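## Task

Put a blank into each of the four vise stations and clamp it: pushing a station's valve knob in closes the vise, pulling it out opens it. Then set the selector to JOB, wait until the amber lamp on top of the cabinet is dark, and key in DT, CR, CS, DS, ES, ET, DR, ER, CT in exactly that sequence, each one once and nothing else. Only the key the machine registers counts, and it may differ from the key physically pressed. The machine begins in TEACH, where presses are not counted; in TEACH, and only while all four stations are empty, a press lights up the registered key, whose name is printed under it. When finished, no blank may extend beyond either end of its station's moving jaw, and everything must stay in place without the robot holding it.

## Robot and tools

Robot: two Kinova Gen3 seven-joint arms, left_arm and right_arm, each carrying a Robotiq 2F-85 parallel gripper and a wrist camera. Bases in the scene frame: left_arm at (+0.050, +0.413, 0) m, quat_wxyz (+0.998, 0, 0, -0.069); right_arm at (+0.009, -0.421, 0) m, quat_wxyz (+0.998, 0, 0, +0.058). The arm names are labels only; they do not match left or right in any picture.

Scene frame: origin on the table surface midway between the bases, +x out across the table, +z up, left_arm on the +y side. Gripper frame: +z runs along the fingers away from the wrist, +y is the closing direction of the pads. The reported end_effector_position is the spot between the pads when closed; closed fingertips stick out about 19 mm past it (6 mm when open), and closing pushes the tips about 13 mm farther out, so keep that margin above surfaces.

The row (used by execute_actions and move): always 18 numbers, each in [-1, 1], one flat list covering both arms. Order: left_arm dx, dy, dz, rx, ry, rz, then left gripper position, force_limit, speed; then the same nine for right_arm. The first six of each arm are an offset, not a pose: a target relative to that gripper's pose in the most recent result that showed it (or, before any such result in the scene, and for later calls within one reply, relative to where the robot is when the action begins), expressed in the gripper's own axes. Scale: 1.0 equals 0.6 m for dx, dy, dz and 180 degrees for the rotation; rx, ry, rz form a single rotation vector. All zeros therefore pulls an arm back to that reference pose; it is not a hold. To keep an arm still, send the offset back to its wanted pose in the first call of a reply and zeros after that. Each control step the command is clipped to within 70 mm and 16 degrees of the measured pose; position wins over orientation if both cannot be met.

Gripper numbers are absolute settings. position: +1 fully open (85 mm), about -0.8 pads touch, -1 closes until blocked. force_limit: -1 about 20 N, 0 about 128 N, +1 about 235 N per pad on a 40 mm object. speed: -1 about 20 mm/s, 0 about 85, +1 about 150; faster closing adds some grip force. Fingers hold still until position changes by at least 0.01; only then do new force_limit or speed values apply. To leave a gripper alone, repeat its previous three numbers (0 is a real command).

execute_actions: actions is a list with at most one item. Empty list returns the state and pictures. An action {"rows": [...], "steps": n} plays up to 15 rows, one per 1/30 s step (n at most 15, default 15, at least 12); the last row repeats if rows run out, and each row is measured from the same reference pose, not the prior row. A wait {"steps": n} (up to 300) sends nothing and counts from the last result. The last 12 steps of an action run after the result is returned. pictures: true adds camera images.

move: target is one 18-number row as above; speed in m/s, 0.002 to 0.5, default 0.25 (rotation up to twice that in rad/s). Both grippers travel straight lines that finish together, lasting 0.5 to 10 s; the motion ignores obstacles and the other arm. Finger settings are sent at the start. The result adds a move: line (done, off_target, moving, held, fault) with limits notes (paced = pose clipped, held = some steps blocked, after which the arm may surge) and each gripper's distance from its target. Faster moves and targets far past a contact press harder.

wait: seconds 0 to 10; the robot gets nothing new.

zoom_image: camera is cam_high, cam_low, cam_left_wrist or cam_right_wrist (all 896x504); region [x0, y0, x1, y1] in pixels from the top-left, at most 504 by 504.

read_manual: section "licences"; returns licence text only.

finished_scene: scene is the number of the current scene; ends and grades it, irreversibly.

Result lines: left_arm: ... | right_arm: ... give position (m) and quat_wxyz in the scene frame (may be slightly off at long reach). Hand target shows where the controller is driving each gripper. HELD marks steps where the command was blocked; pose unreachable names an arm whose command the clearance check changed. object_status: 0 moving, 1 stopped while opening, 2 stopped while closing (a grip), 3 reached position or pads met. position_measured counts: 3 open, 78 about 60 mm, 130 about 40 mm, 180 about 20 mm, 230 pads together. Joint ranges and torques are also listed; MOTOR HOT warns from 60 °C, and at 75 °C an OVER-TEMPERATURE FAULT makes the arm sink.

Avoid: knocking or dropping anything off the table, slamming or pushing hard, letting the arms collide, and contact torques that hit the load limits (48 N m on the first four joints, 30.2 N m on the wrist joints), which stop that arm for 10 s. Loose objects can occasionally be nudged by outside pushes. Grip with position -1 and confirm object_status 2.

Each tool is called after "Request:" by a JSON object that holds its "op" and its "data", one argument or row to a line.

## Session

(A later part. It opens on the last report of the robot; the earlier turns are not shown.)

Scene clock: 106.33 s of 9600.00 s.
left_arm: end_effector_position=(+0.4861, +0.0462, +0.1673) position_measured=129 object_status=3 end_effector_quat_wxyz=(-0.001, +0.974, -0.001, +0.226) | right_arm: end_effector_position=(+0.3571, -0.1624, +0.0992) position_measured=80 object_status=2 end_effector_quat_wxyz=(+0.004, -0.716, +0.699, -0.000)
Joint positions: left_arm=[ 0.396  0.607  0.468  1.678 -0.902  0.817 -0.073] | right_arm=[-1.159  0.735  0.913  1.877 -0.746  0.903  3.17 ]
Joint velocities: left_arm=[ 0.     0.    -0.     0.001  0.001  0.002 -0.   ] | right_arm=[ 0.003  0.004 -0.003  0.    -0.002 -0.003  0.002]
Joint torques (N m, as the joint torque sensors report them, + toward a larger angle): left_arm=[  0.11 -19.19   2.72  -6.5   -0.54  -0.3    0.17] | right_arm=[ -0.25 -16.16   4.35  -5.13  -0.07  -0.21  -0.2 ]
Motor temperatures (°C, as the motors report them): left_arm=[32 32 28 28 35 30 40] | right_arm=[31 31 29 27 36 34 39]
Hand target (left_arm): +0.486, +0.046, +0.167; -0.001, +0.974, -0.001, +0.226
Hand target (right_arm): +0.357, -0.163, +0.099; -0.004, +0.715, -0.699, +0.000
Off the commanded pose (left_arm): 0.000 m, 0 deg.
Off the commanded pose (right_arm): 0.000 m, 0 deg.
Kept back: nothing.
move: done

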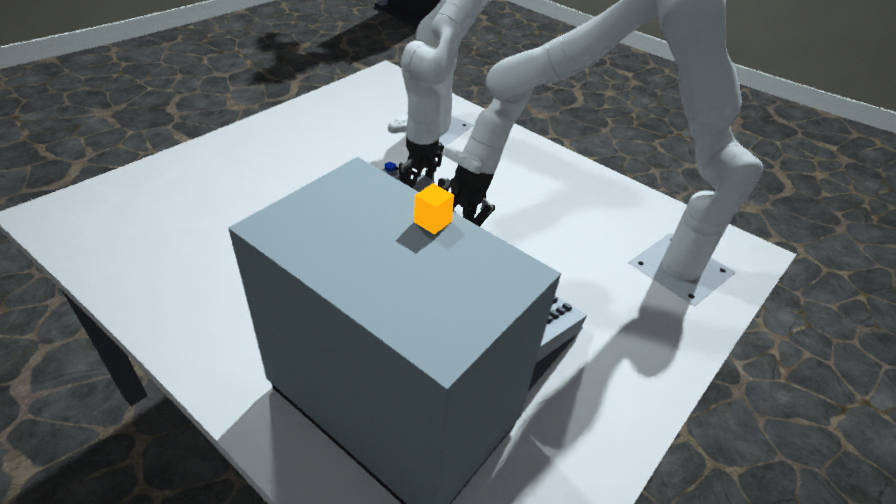

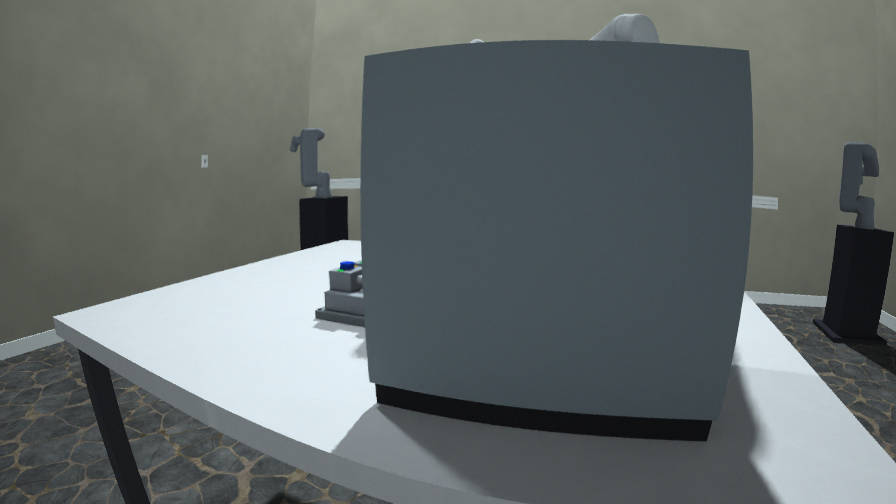

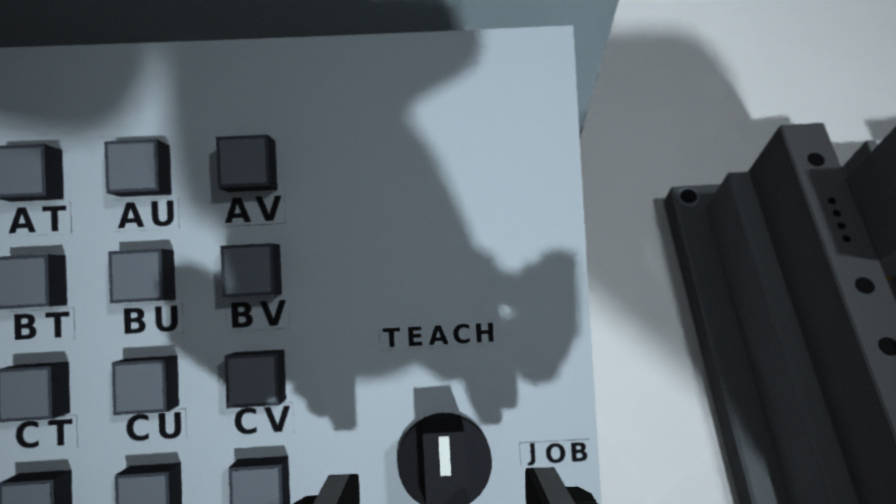

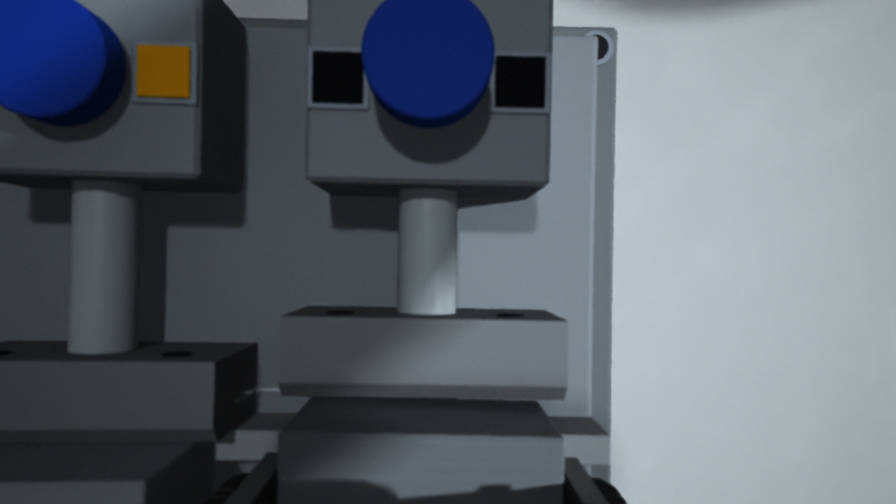

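Request:
{"op": "move", "data": {
  "target": [0,0.001,0.03,0,0,0,-0.2,-1,0, 0,0,0,0,0,0,0.62,-0.5,0],
  "speed": 0.1
}}

Request:
{"op": "move", "data": {
  "target": [0,0,0.033,0,0,0,-0.2,-1,0, 0,0,-0.065,0,0,0,0.62,-0.5,0],
  "speed": 0.1
}}

Request:
{"op": "move", "data": {
  "target": [0,0,0,0,0,0,-1,-1,-0.5, 0.168,0,0.005,0,0,0,-1,-0.5,0.5],
  "speed": 0.2
}}

Scene clock: 108.33 s of 9600.00 s.
left_arm: end_effector_position=(+0.4940, +0.0456, +0.1513) position_measured=154 object_status=3 end_effector_quat_wxyz=(-0.001, +0.974, -0.001, +0.226) | right_arm: end_effector_position=(+0.3571, -0.1624, +0.0992) position_measured=50 object_status=3 end_effector_quat_wxyz=(+0.004, -0.716, +0.699, -0.000)
Joint positions: left_arm=[ 0.4    0.639  0.449  1.676 -0.929  0.788 -0.053] | right_arm=[-1.159  0.735  0.913  1.877 -0.746  0.903  3.17 ]
Joint velocities: left_arm=[ 0.001  0.004 -0.001  0.    -0.002 -0.001  0.001] | right_arm=[-0.001 -0.001  0.     0.     0.001 -0.     0.   ]
Joint torques (N m, as the joint torque sensors report them, + toward a larger angle): left_arm=[  0.23 -19.73   2.76  -6.39  -0.28  -0.35  -0.06] | right_arm=[ -0.38 -15.35   4.    -4.99   0.04  -0.15   0.03]
Motor temperatures (°C, as the motors report them): left_arm=[32 32 28 28 35 30 40] | right_arm=[31 31 29 27 36 34 39]
Hand target (left_arm): +0.494, +0.046, +0.151; -0.001, +0.974, -0.001, +0.226
Hand target (right_arm): +0.357, -0.162, +0.099; -0.004, +0.716, -0.699, +0.000
Off the commanded pose (left_arm): 0.000 m, 0 deg.
Off the commanded pose (right_arm): 0.000 m, 0 deg.
Kept back: nothing.
move: done

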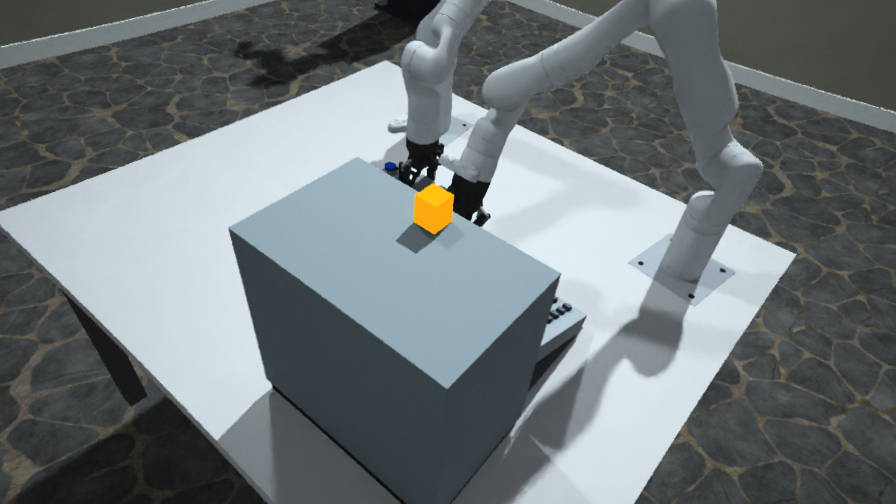

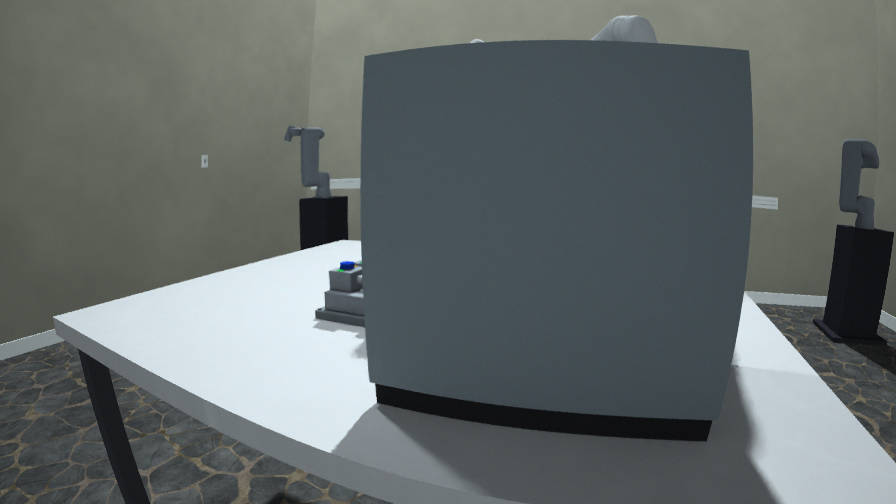

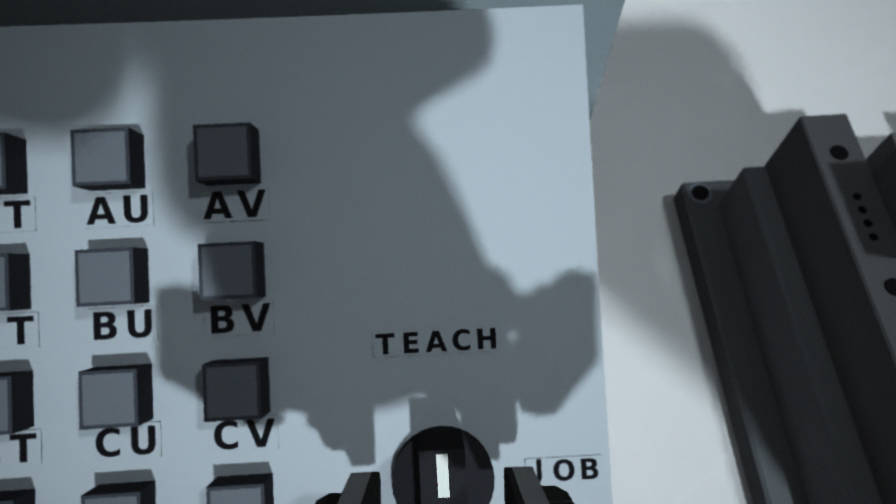

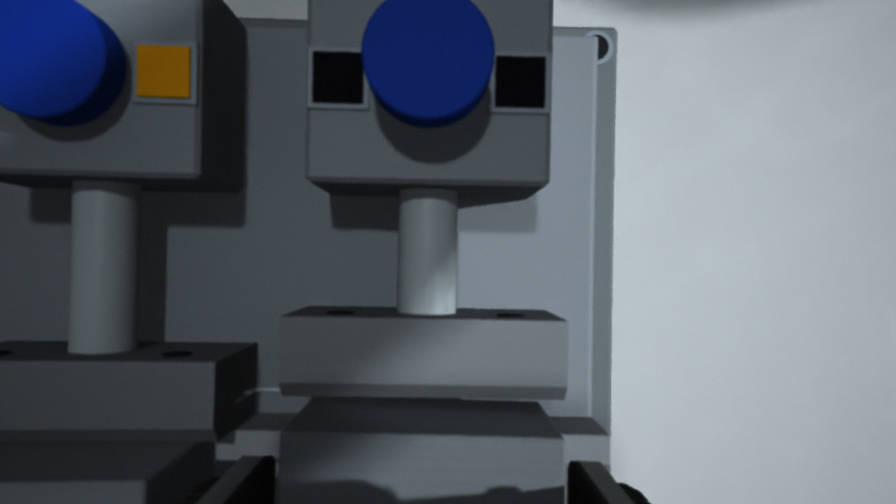

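Scene clock: 109.17 s of 9600.00 s.
left_arm: end_effector_position=(+0.5027, +0.0455, +0.1337) position_measured=154 object_status=3 end_effector_quat_wxyz=(-0.001, +0.974, -0.001, +0.226) | right_arm: end_effector_position=(+0.3569, -0.1626, +0.1381) position_measured=50 object_status=3 end_effector_quat_wxyz=(+0.004, -0.716, +0.699, -0.000)
Joint positions: left_arm=[ 0.404  0.675  0.427  1.674 -0.96   0.756 -0.033] | right_arm=[-1.2    0.676  0.977  1.835 -0.671  0.992  3.112]
Joint velocities: left_arm=[ 0.001  0.003  0.    -0.    -0.001 -0.001  0.001] | right_arm=[-0.005 -0.004  0.001 -0.001  0.002  0.003 -0.002]
Joint torques (N m, as the joint torque sensors report them, + toward a larger angle): left_arm=[ -0.07 -20.4    2.38  -6.23  -0.39  -0.25   0.27] | right_arm=[  0.1  -14.45   3.98  -5.48   0.27  -0.27  -0.14]
Motor temperatures (°C, as the motors report them): left_arm=[32 32 28 28 35 30 40] | right_arm=[31 31 29 27 36 34 39]
Hand target (left_arm): +0.503, +0.046, +0.134; -0.001, +0.974, -0.001, +0.226
Hand target (right_arm): +0.357, -0.162, +0.138; -0.004, +0.716, -0.698, +0.000
Off the commanded pose (left_arm): 0.000 m, 0 deg.
Off the commanded pose (right_arm): 0.000 m, 0 deg.
Kept back: nothing.
move: done

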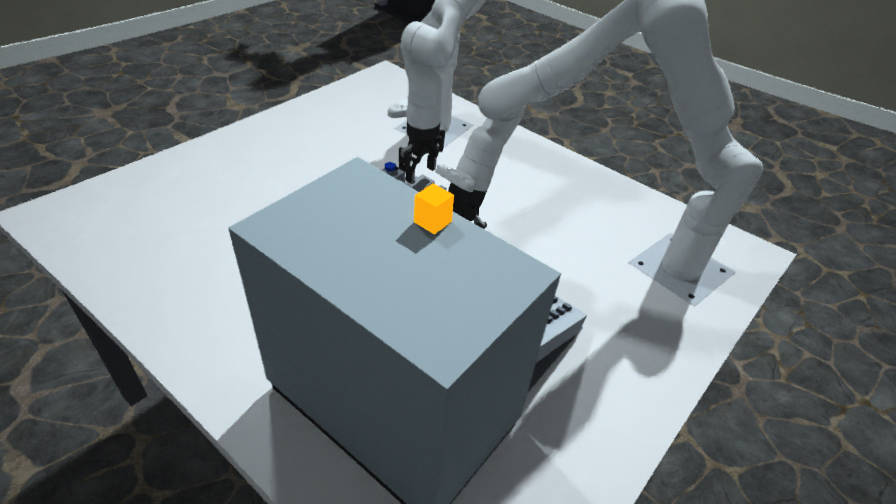

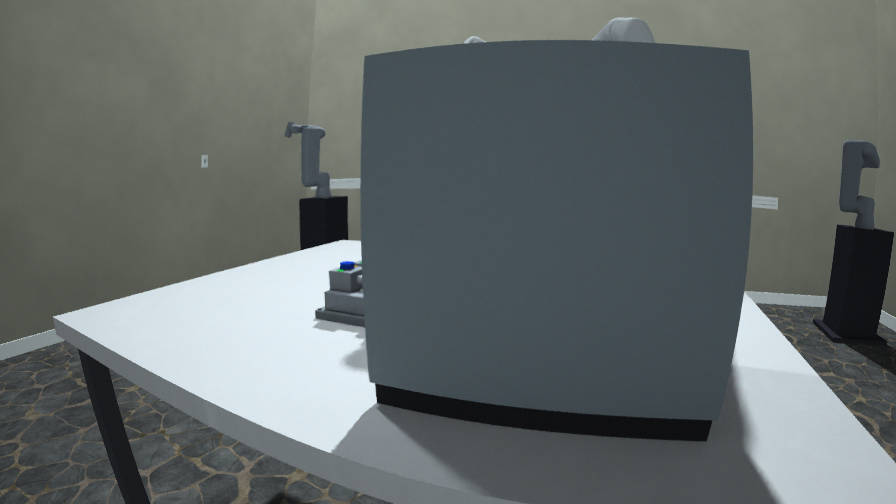

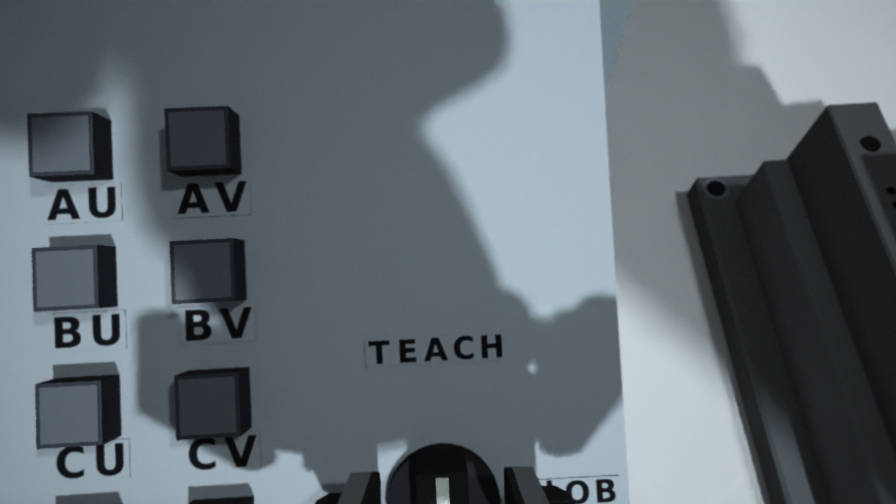

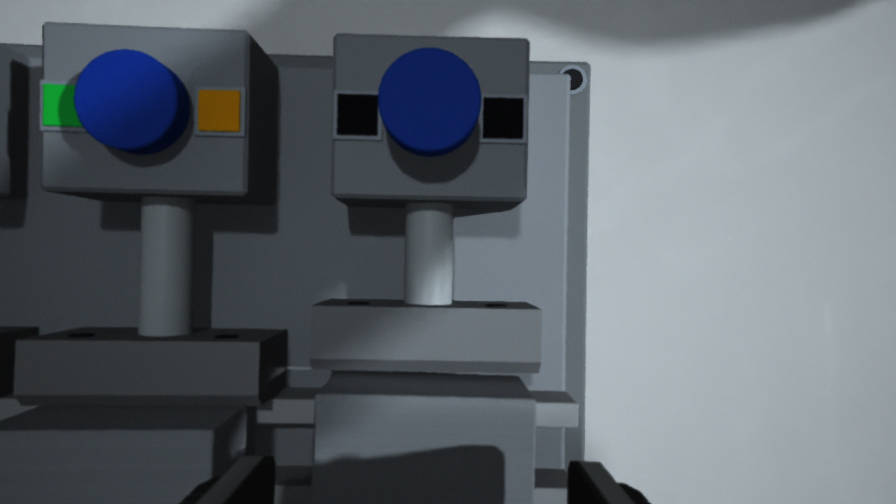

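Scene clock: 110.17 s of 9600.00 s.
left_arm: end_effector_position=(+0.5027, +0.0454, +0.1337) position_measured=201 object_status=2 end_effector_quat_wxyz=(-0.001, +0.974, -0.001, +0.226) | right_arm: end_effector_position=(+0.3599, -0.2633, +0.1348) position_measured=231 object_status=3 end_effector_quat_wxyz=(+0.004, -0.716, +0.698, -0.001)
Joint positions: left_arm=[ 0.404  0.675  0.427  1.673 -0.959  0.755 -0.032] | right_arm=[-1.047  0.588  0.994  1.997 -0.642  0.896  3.342]
Joint velocities: left_arm=[-0.     0.001  0.    -0.001  0.001  0.001  0.   ] | right_arm=[ 0.006 -0.003  0.002  0.    -0.002 -0.001  0.005]
Joint torques (N m, as the joint torque sensors report them, + toward a larger angle): left_arm=[  0.07 -20.15   2.68  -6.14  -0.64  -0.16   0.07] | right_arm=[ -0.29 -12.64   3.25  -5.48   0.17  -0.21   0.02]
Motor temperatures (°C, as the motors report them): left_arm=[32 32 28 28 35 30 40] | right_arm=[31 31 29 27 36 34 39]
Hand target (left_arm): +0.503, +0.046, +0.134; -0.001, +0.974, -0.001, +0.226
Hand target (right_arm): +0.360, -0.263, +0.135; -0.004, +0.715, -0.699, +0.001
Off the commanded pose (left_arm): 0.000 m, 0 deg.
Off the commanded pose (right_arm): 0.001 m, 0 deg.
Kept back: nothing.
move: done

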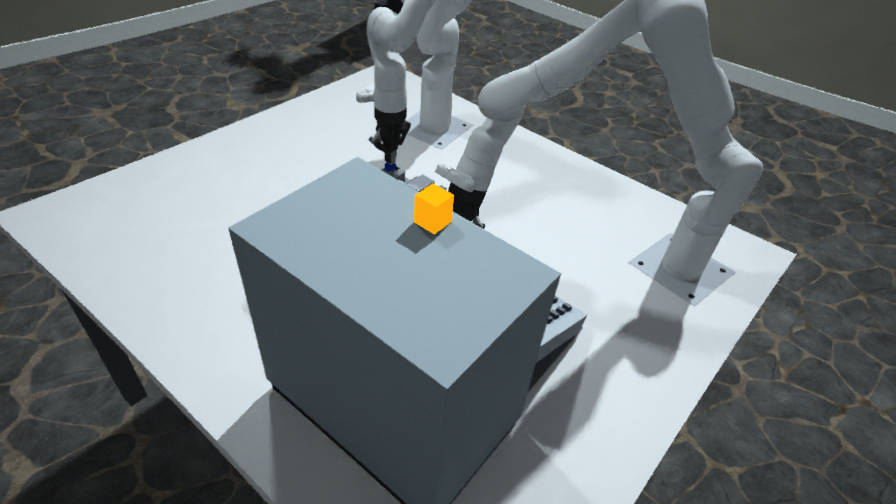

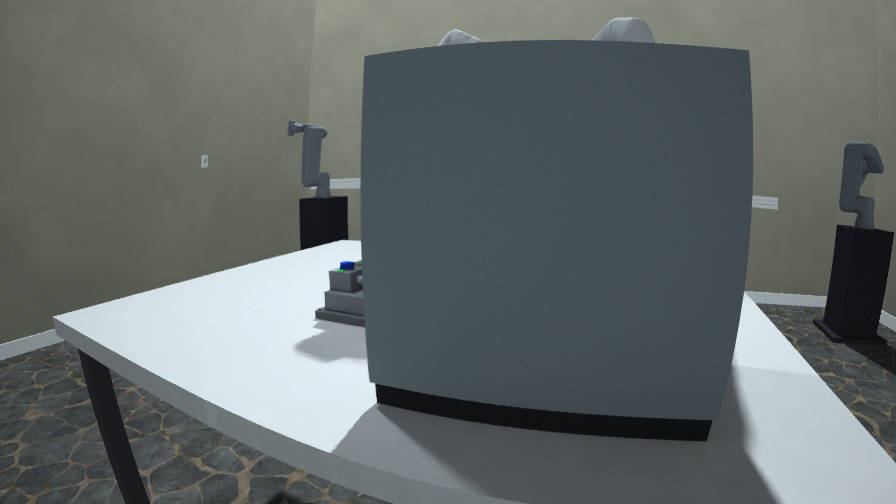

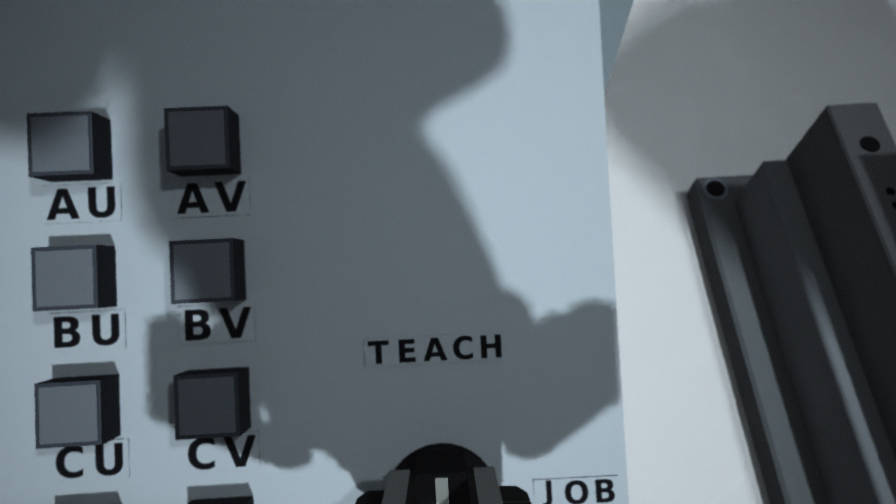

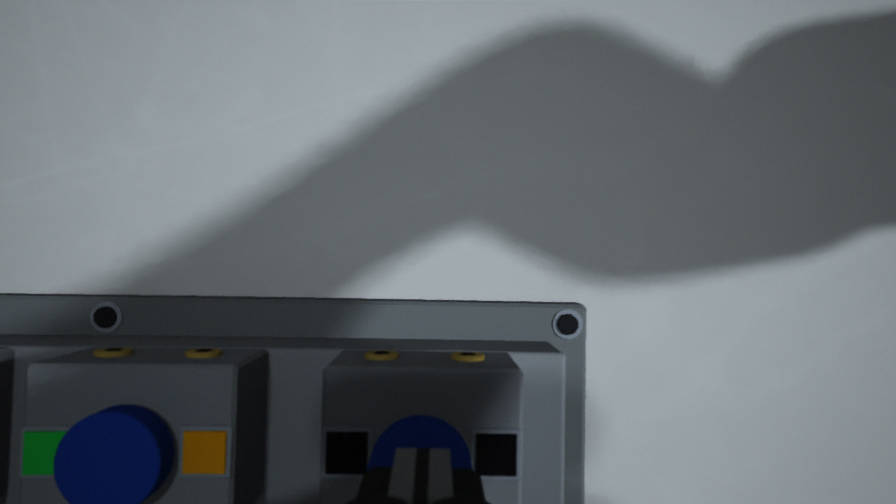

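Request:
{"op": "move", "data": {
  "target": [0,0,0,0,0,0,-1,-1,-0.5, 0,0,0.033,0,0,0,-1,-0.5,0.5],
  "speed": 0.03
}}

Request:
{"op": "move", "data": {
  "target": [0,0,0,0,0,0,-1,-1,-0.5, 0,0,-0.05,0,0,0,-1,-0.5,0.5],
  "speed": 0.1
}}

Scene clock: 111.37 s of 9600.00 s.
left_arm: end_effector_position=(+0.5027, +0.0454, +0.1337) position_measured=201 object_status=2 end_effector_quat_wxyz=(-0.001, +0.974, -0.000, +0.226) | right_arm: end_effector_position=(+0.3601, -0.2635, +0.1173) position_measured=231 object_status=3 end_effector_quat_wxyz=(+0.006, -0.715, +0.699, +0.000)
Joint positions: left_arm=[ 0.404  0.675  0.427  1.673 -0.959  0.755 -0.032] | right_arm=[-1.016  0.615  0.956  2.02  -0.686  0.851  3.38 ]
Joint velocities: left_arm=[ 0.001 -0.     0.    -0.     0.     0.    -0.   ] | right_arm=[ 0.005 -0.002 -0.002  0.004 -0.007 -0.003  0.006]
Joint torques (N m, as the joint torque sensors report them, + toward a larger angle): left_arm=[  0.15 -19.99   2.73  -6.06  -0.61  -0.21   0.01] | right_arm=[-0.53 -8.18  0.84 -4.44 -0.87 -1.84 -0.08]
Motor temperatures (°C, as the motors report them): left_arm=[32 33 28 28 35 30 40] | right_arm=[31 31 29 27 36 34 39]
Hand target (left_arm): +0.503, +0.045, +0.134; -0.001, +0.974, -0.001, +0.226
Hand target (right_arm): +0.360, -0.263, +0.115; -0.004, +0.716, -0.698, +0.001
Off the commanded pose (left_arm): 0.000 m, 0 deg.
Off the commanded pose (right_arm): 0.002 m, 0 deg.
Kept back: nothing.
move: done

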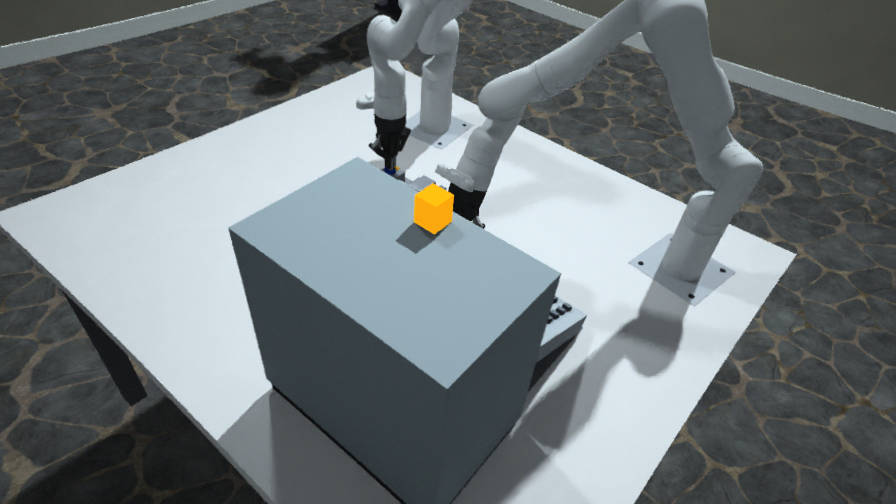

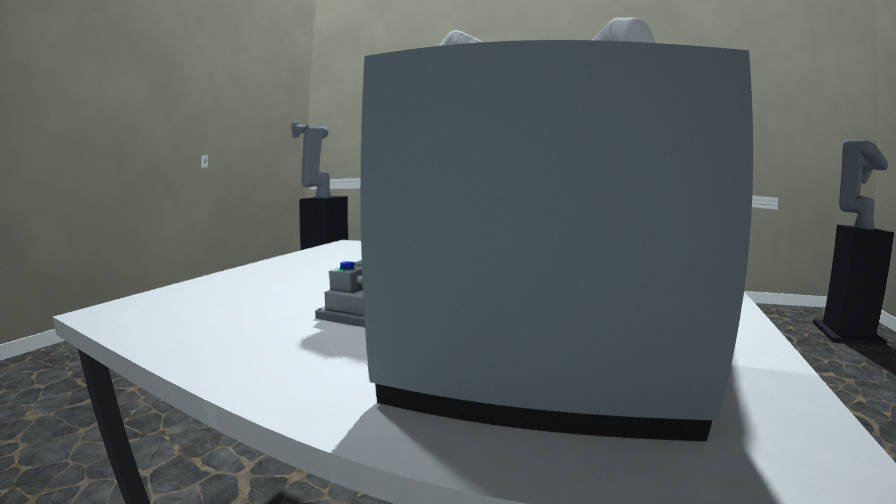

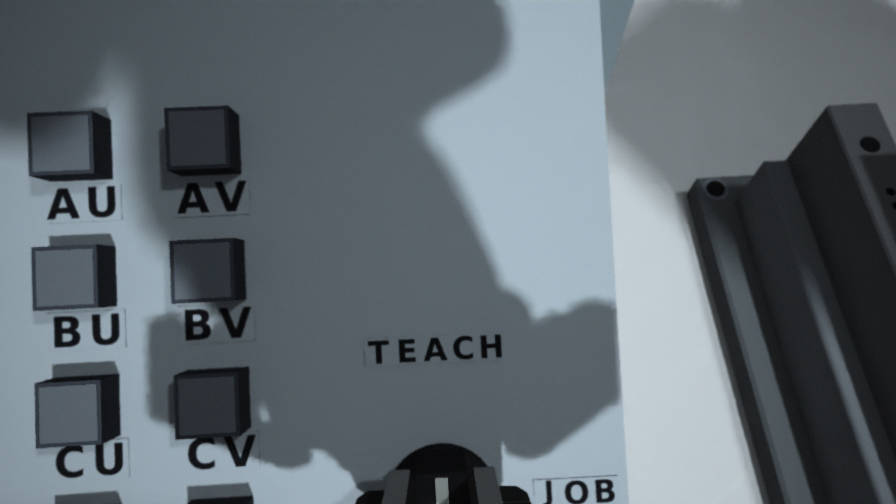

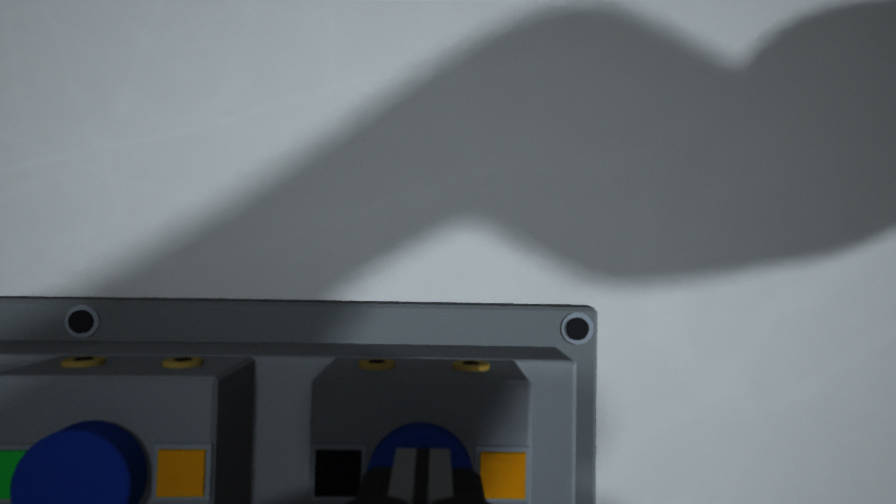

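Scene clock: 112.20 s of 9600.00 s.
left_arm: end_effector_position=(+0.5027, +0.0454, +0.1337) position_measured=201 object_status=2 end_effector_quat_wxyz=(-0.001, +0.974, -0.000, +0.225) | right_arm: end_effector_position=(+0.3599, -0.2638, +0.1472) position_measured=231 object_status=3 end_effector_quat_wxyz=(+0.005, -0.715, +0.699, +0.000)
Joint positions: left_arm=[ 0.404  0.675  0.427  1.673 -0.958  0.755 -0.031] | right_arm=[-1.063  0.566  1.018  1.983 -0.615  0.926  3.322]
Joint velocities: left_arm=[-0.    -0.001  0.     0.     0.002 -0.001  0.   ] | right_arm=[-0.005 -0.004  0.001 -0.002  0.003  0.003 -0.001]
Joint torques (N m, as the joint torque sensors report them, + toward a larger angle): left_arm=[  0.18 -20.     2.81  -5.96  -0.64  -0.26  -0.02] | right_arm=[ -0.42 -12.35   3.22  -6.1   -0.11  -0.32   0.08]
Motor temperatures (°C, as the motors report them): left_arm=[32 33 28 28 35 30 40] | right_arm=[31 31 29 27 36 34 39]
Hand target (left_arm): +0.503, +0.045, +0.134; -0.001, +0.974, -0.000, +0.226
Hand target (right_arm): +0.360, -0.264, +0.147; -0.006, +0.715, -0.699, -0.000
Off the commanded pose (left_arm): 0.000 m, 0 deg.
Off the commanded pose (right_arm): 0.000 m, 0 deg.
Kept back: nothing.
move: done

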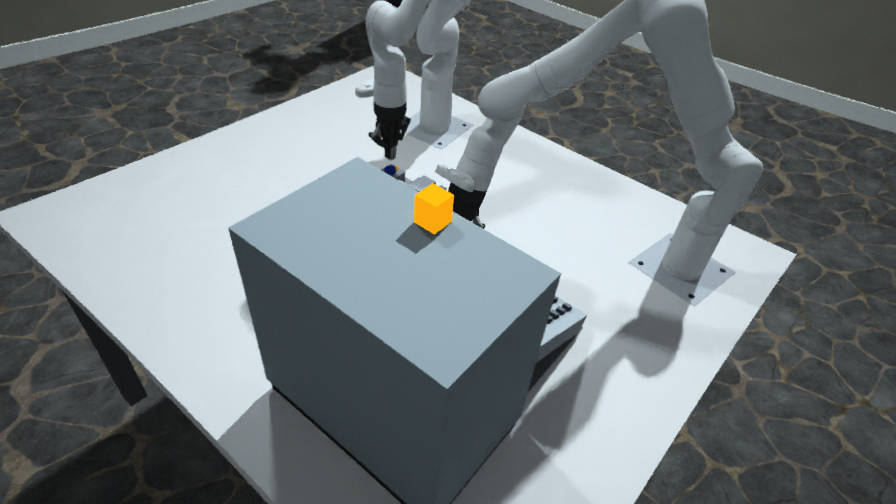

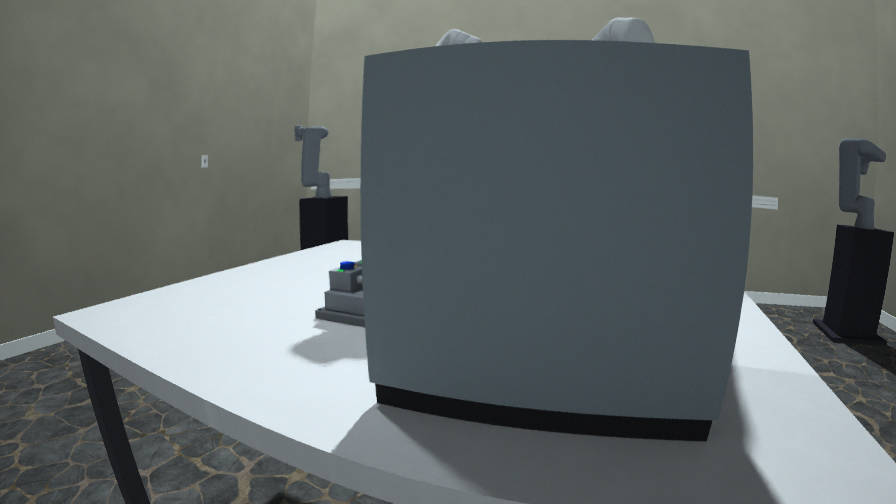

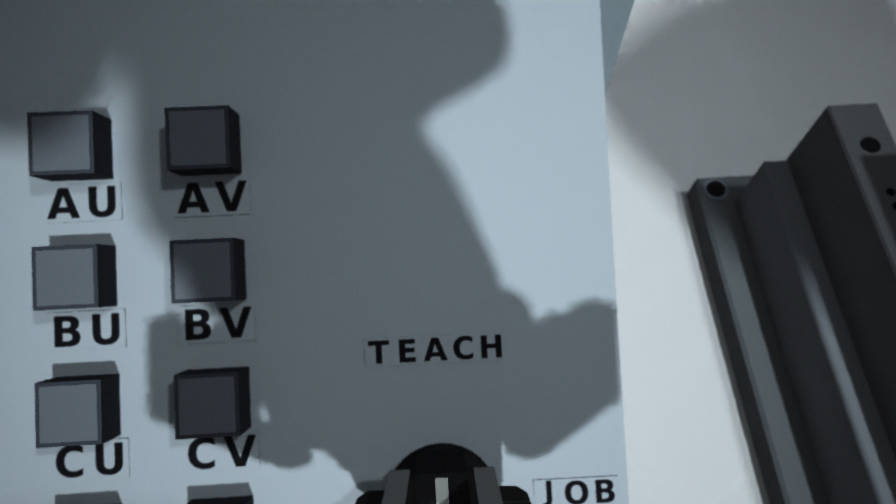

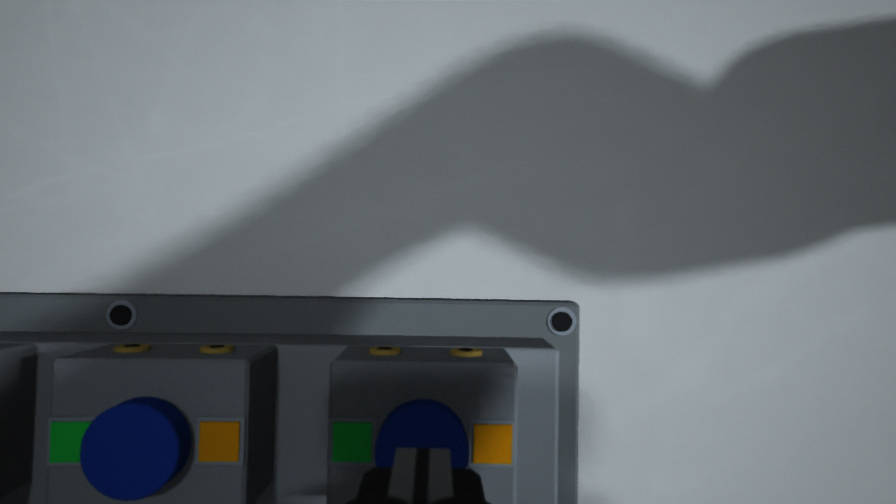

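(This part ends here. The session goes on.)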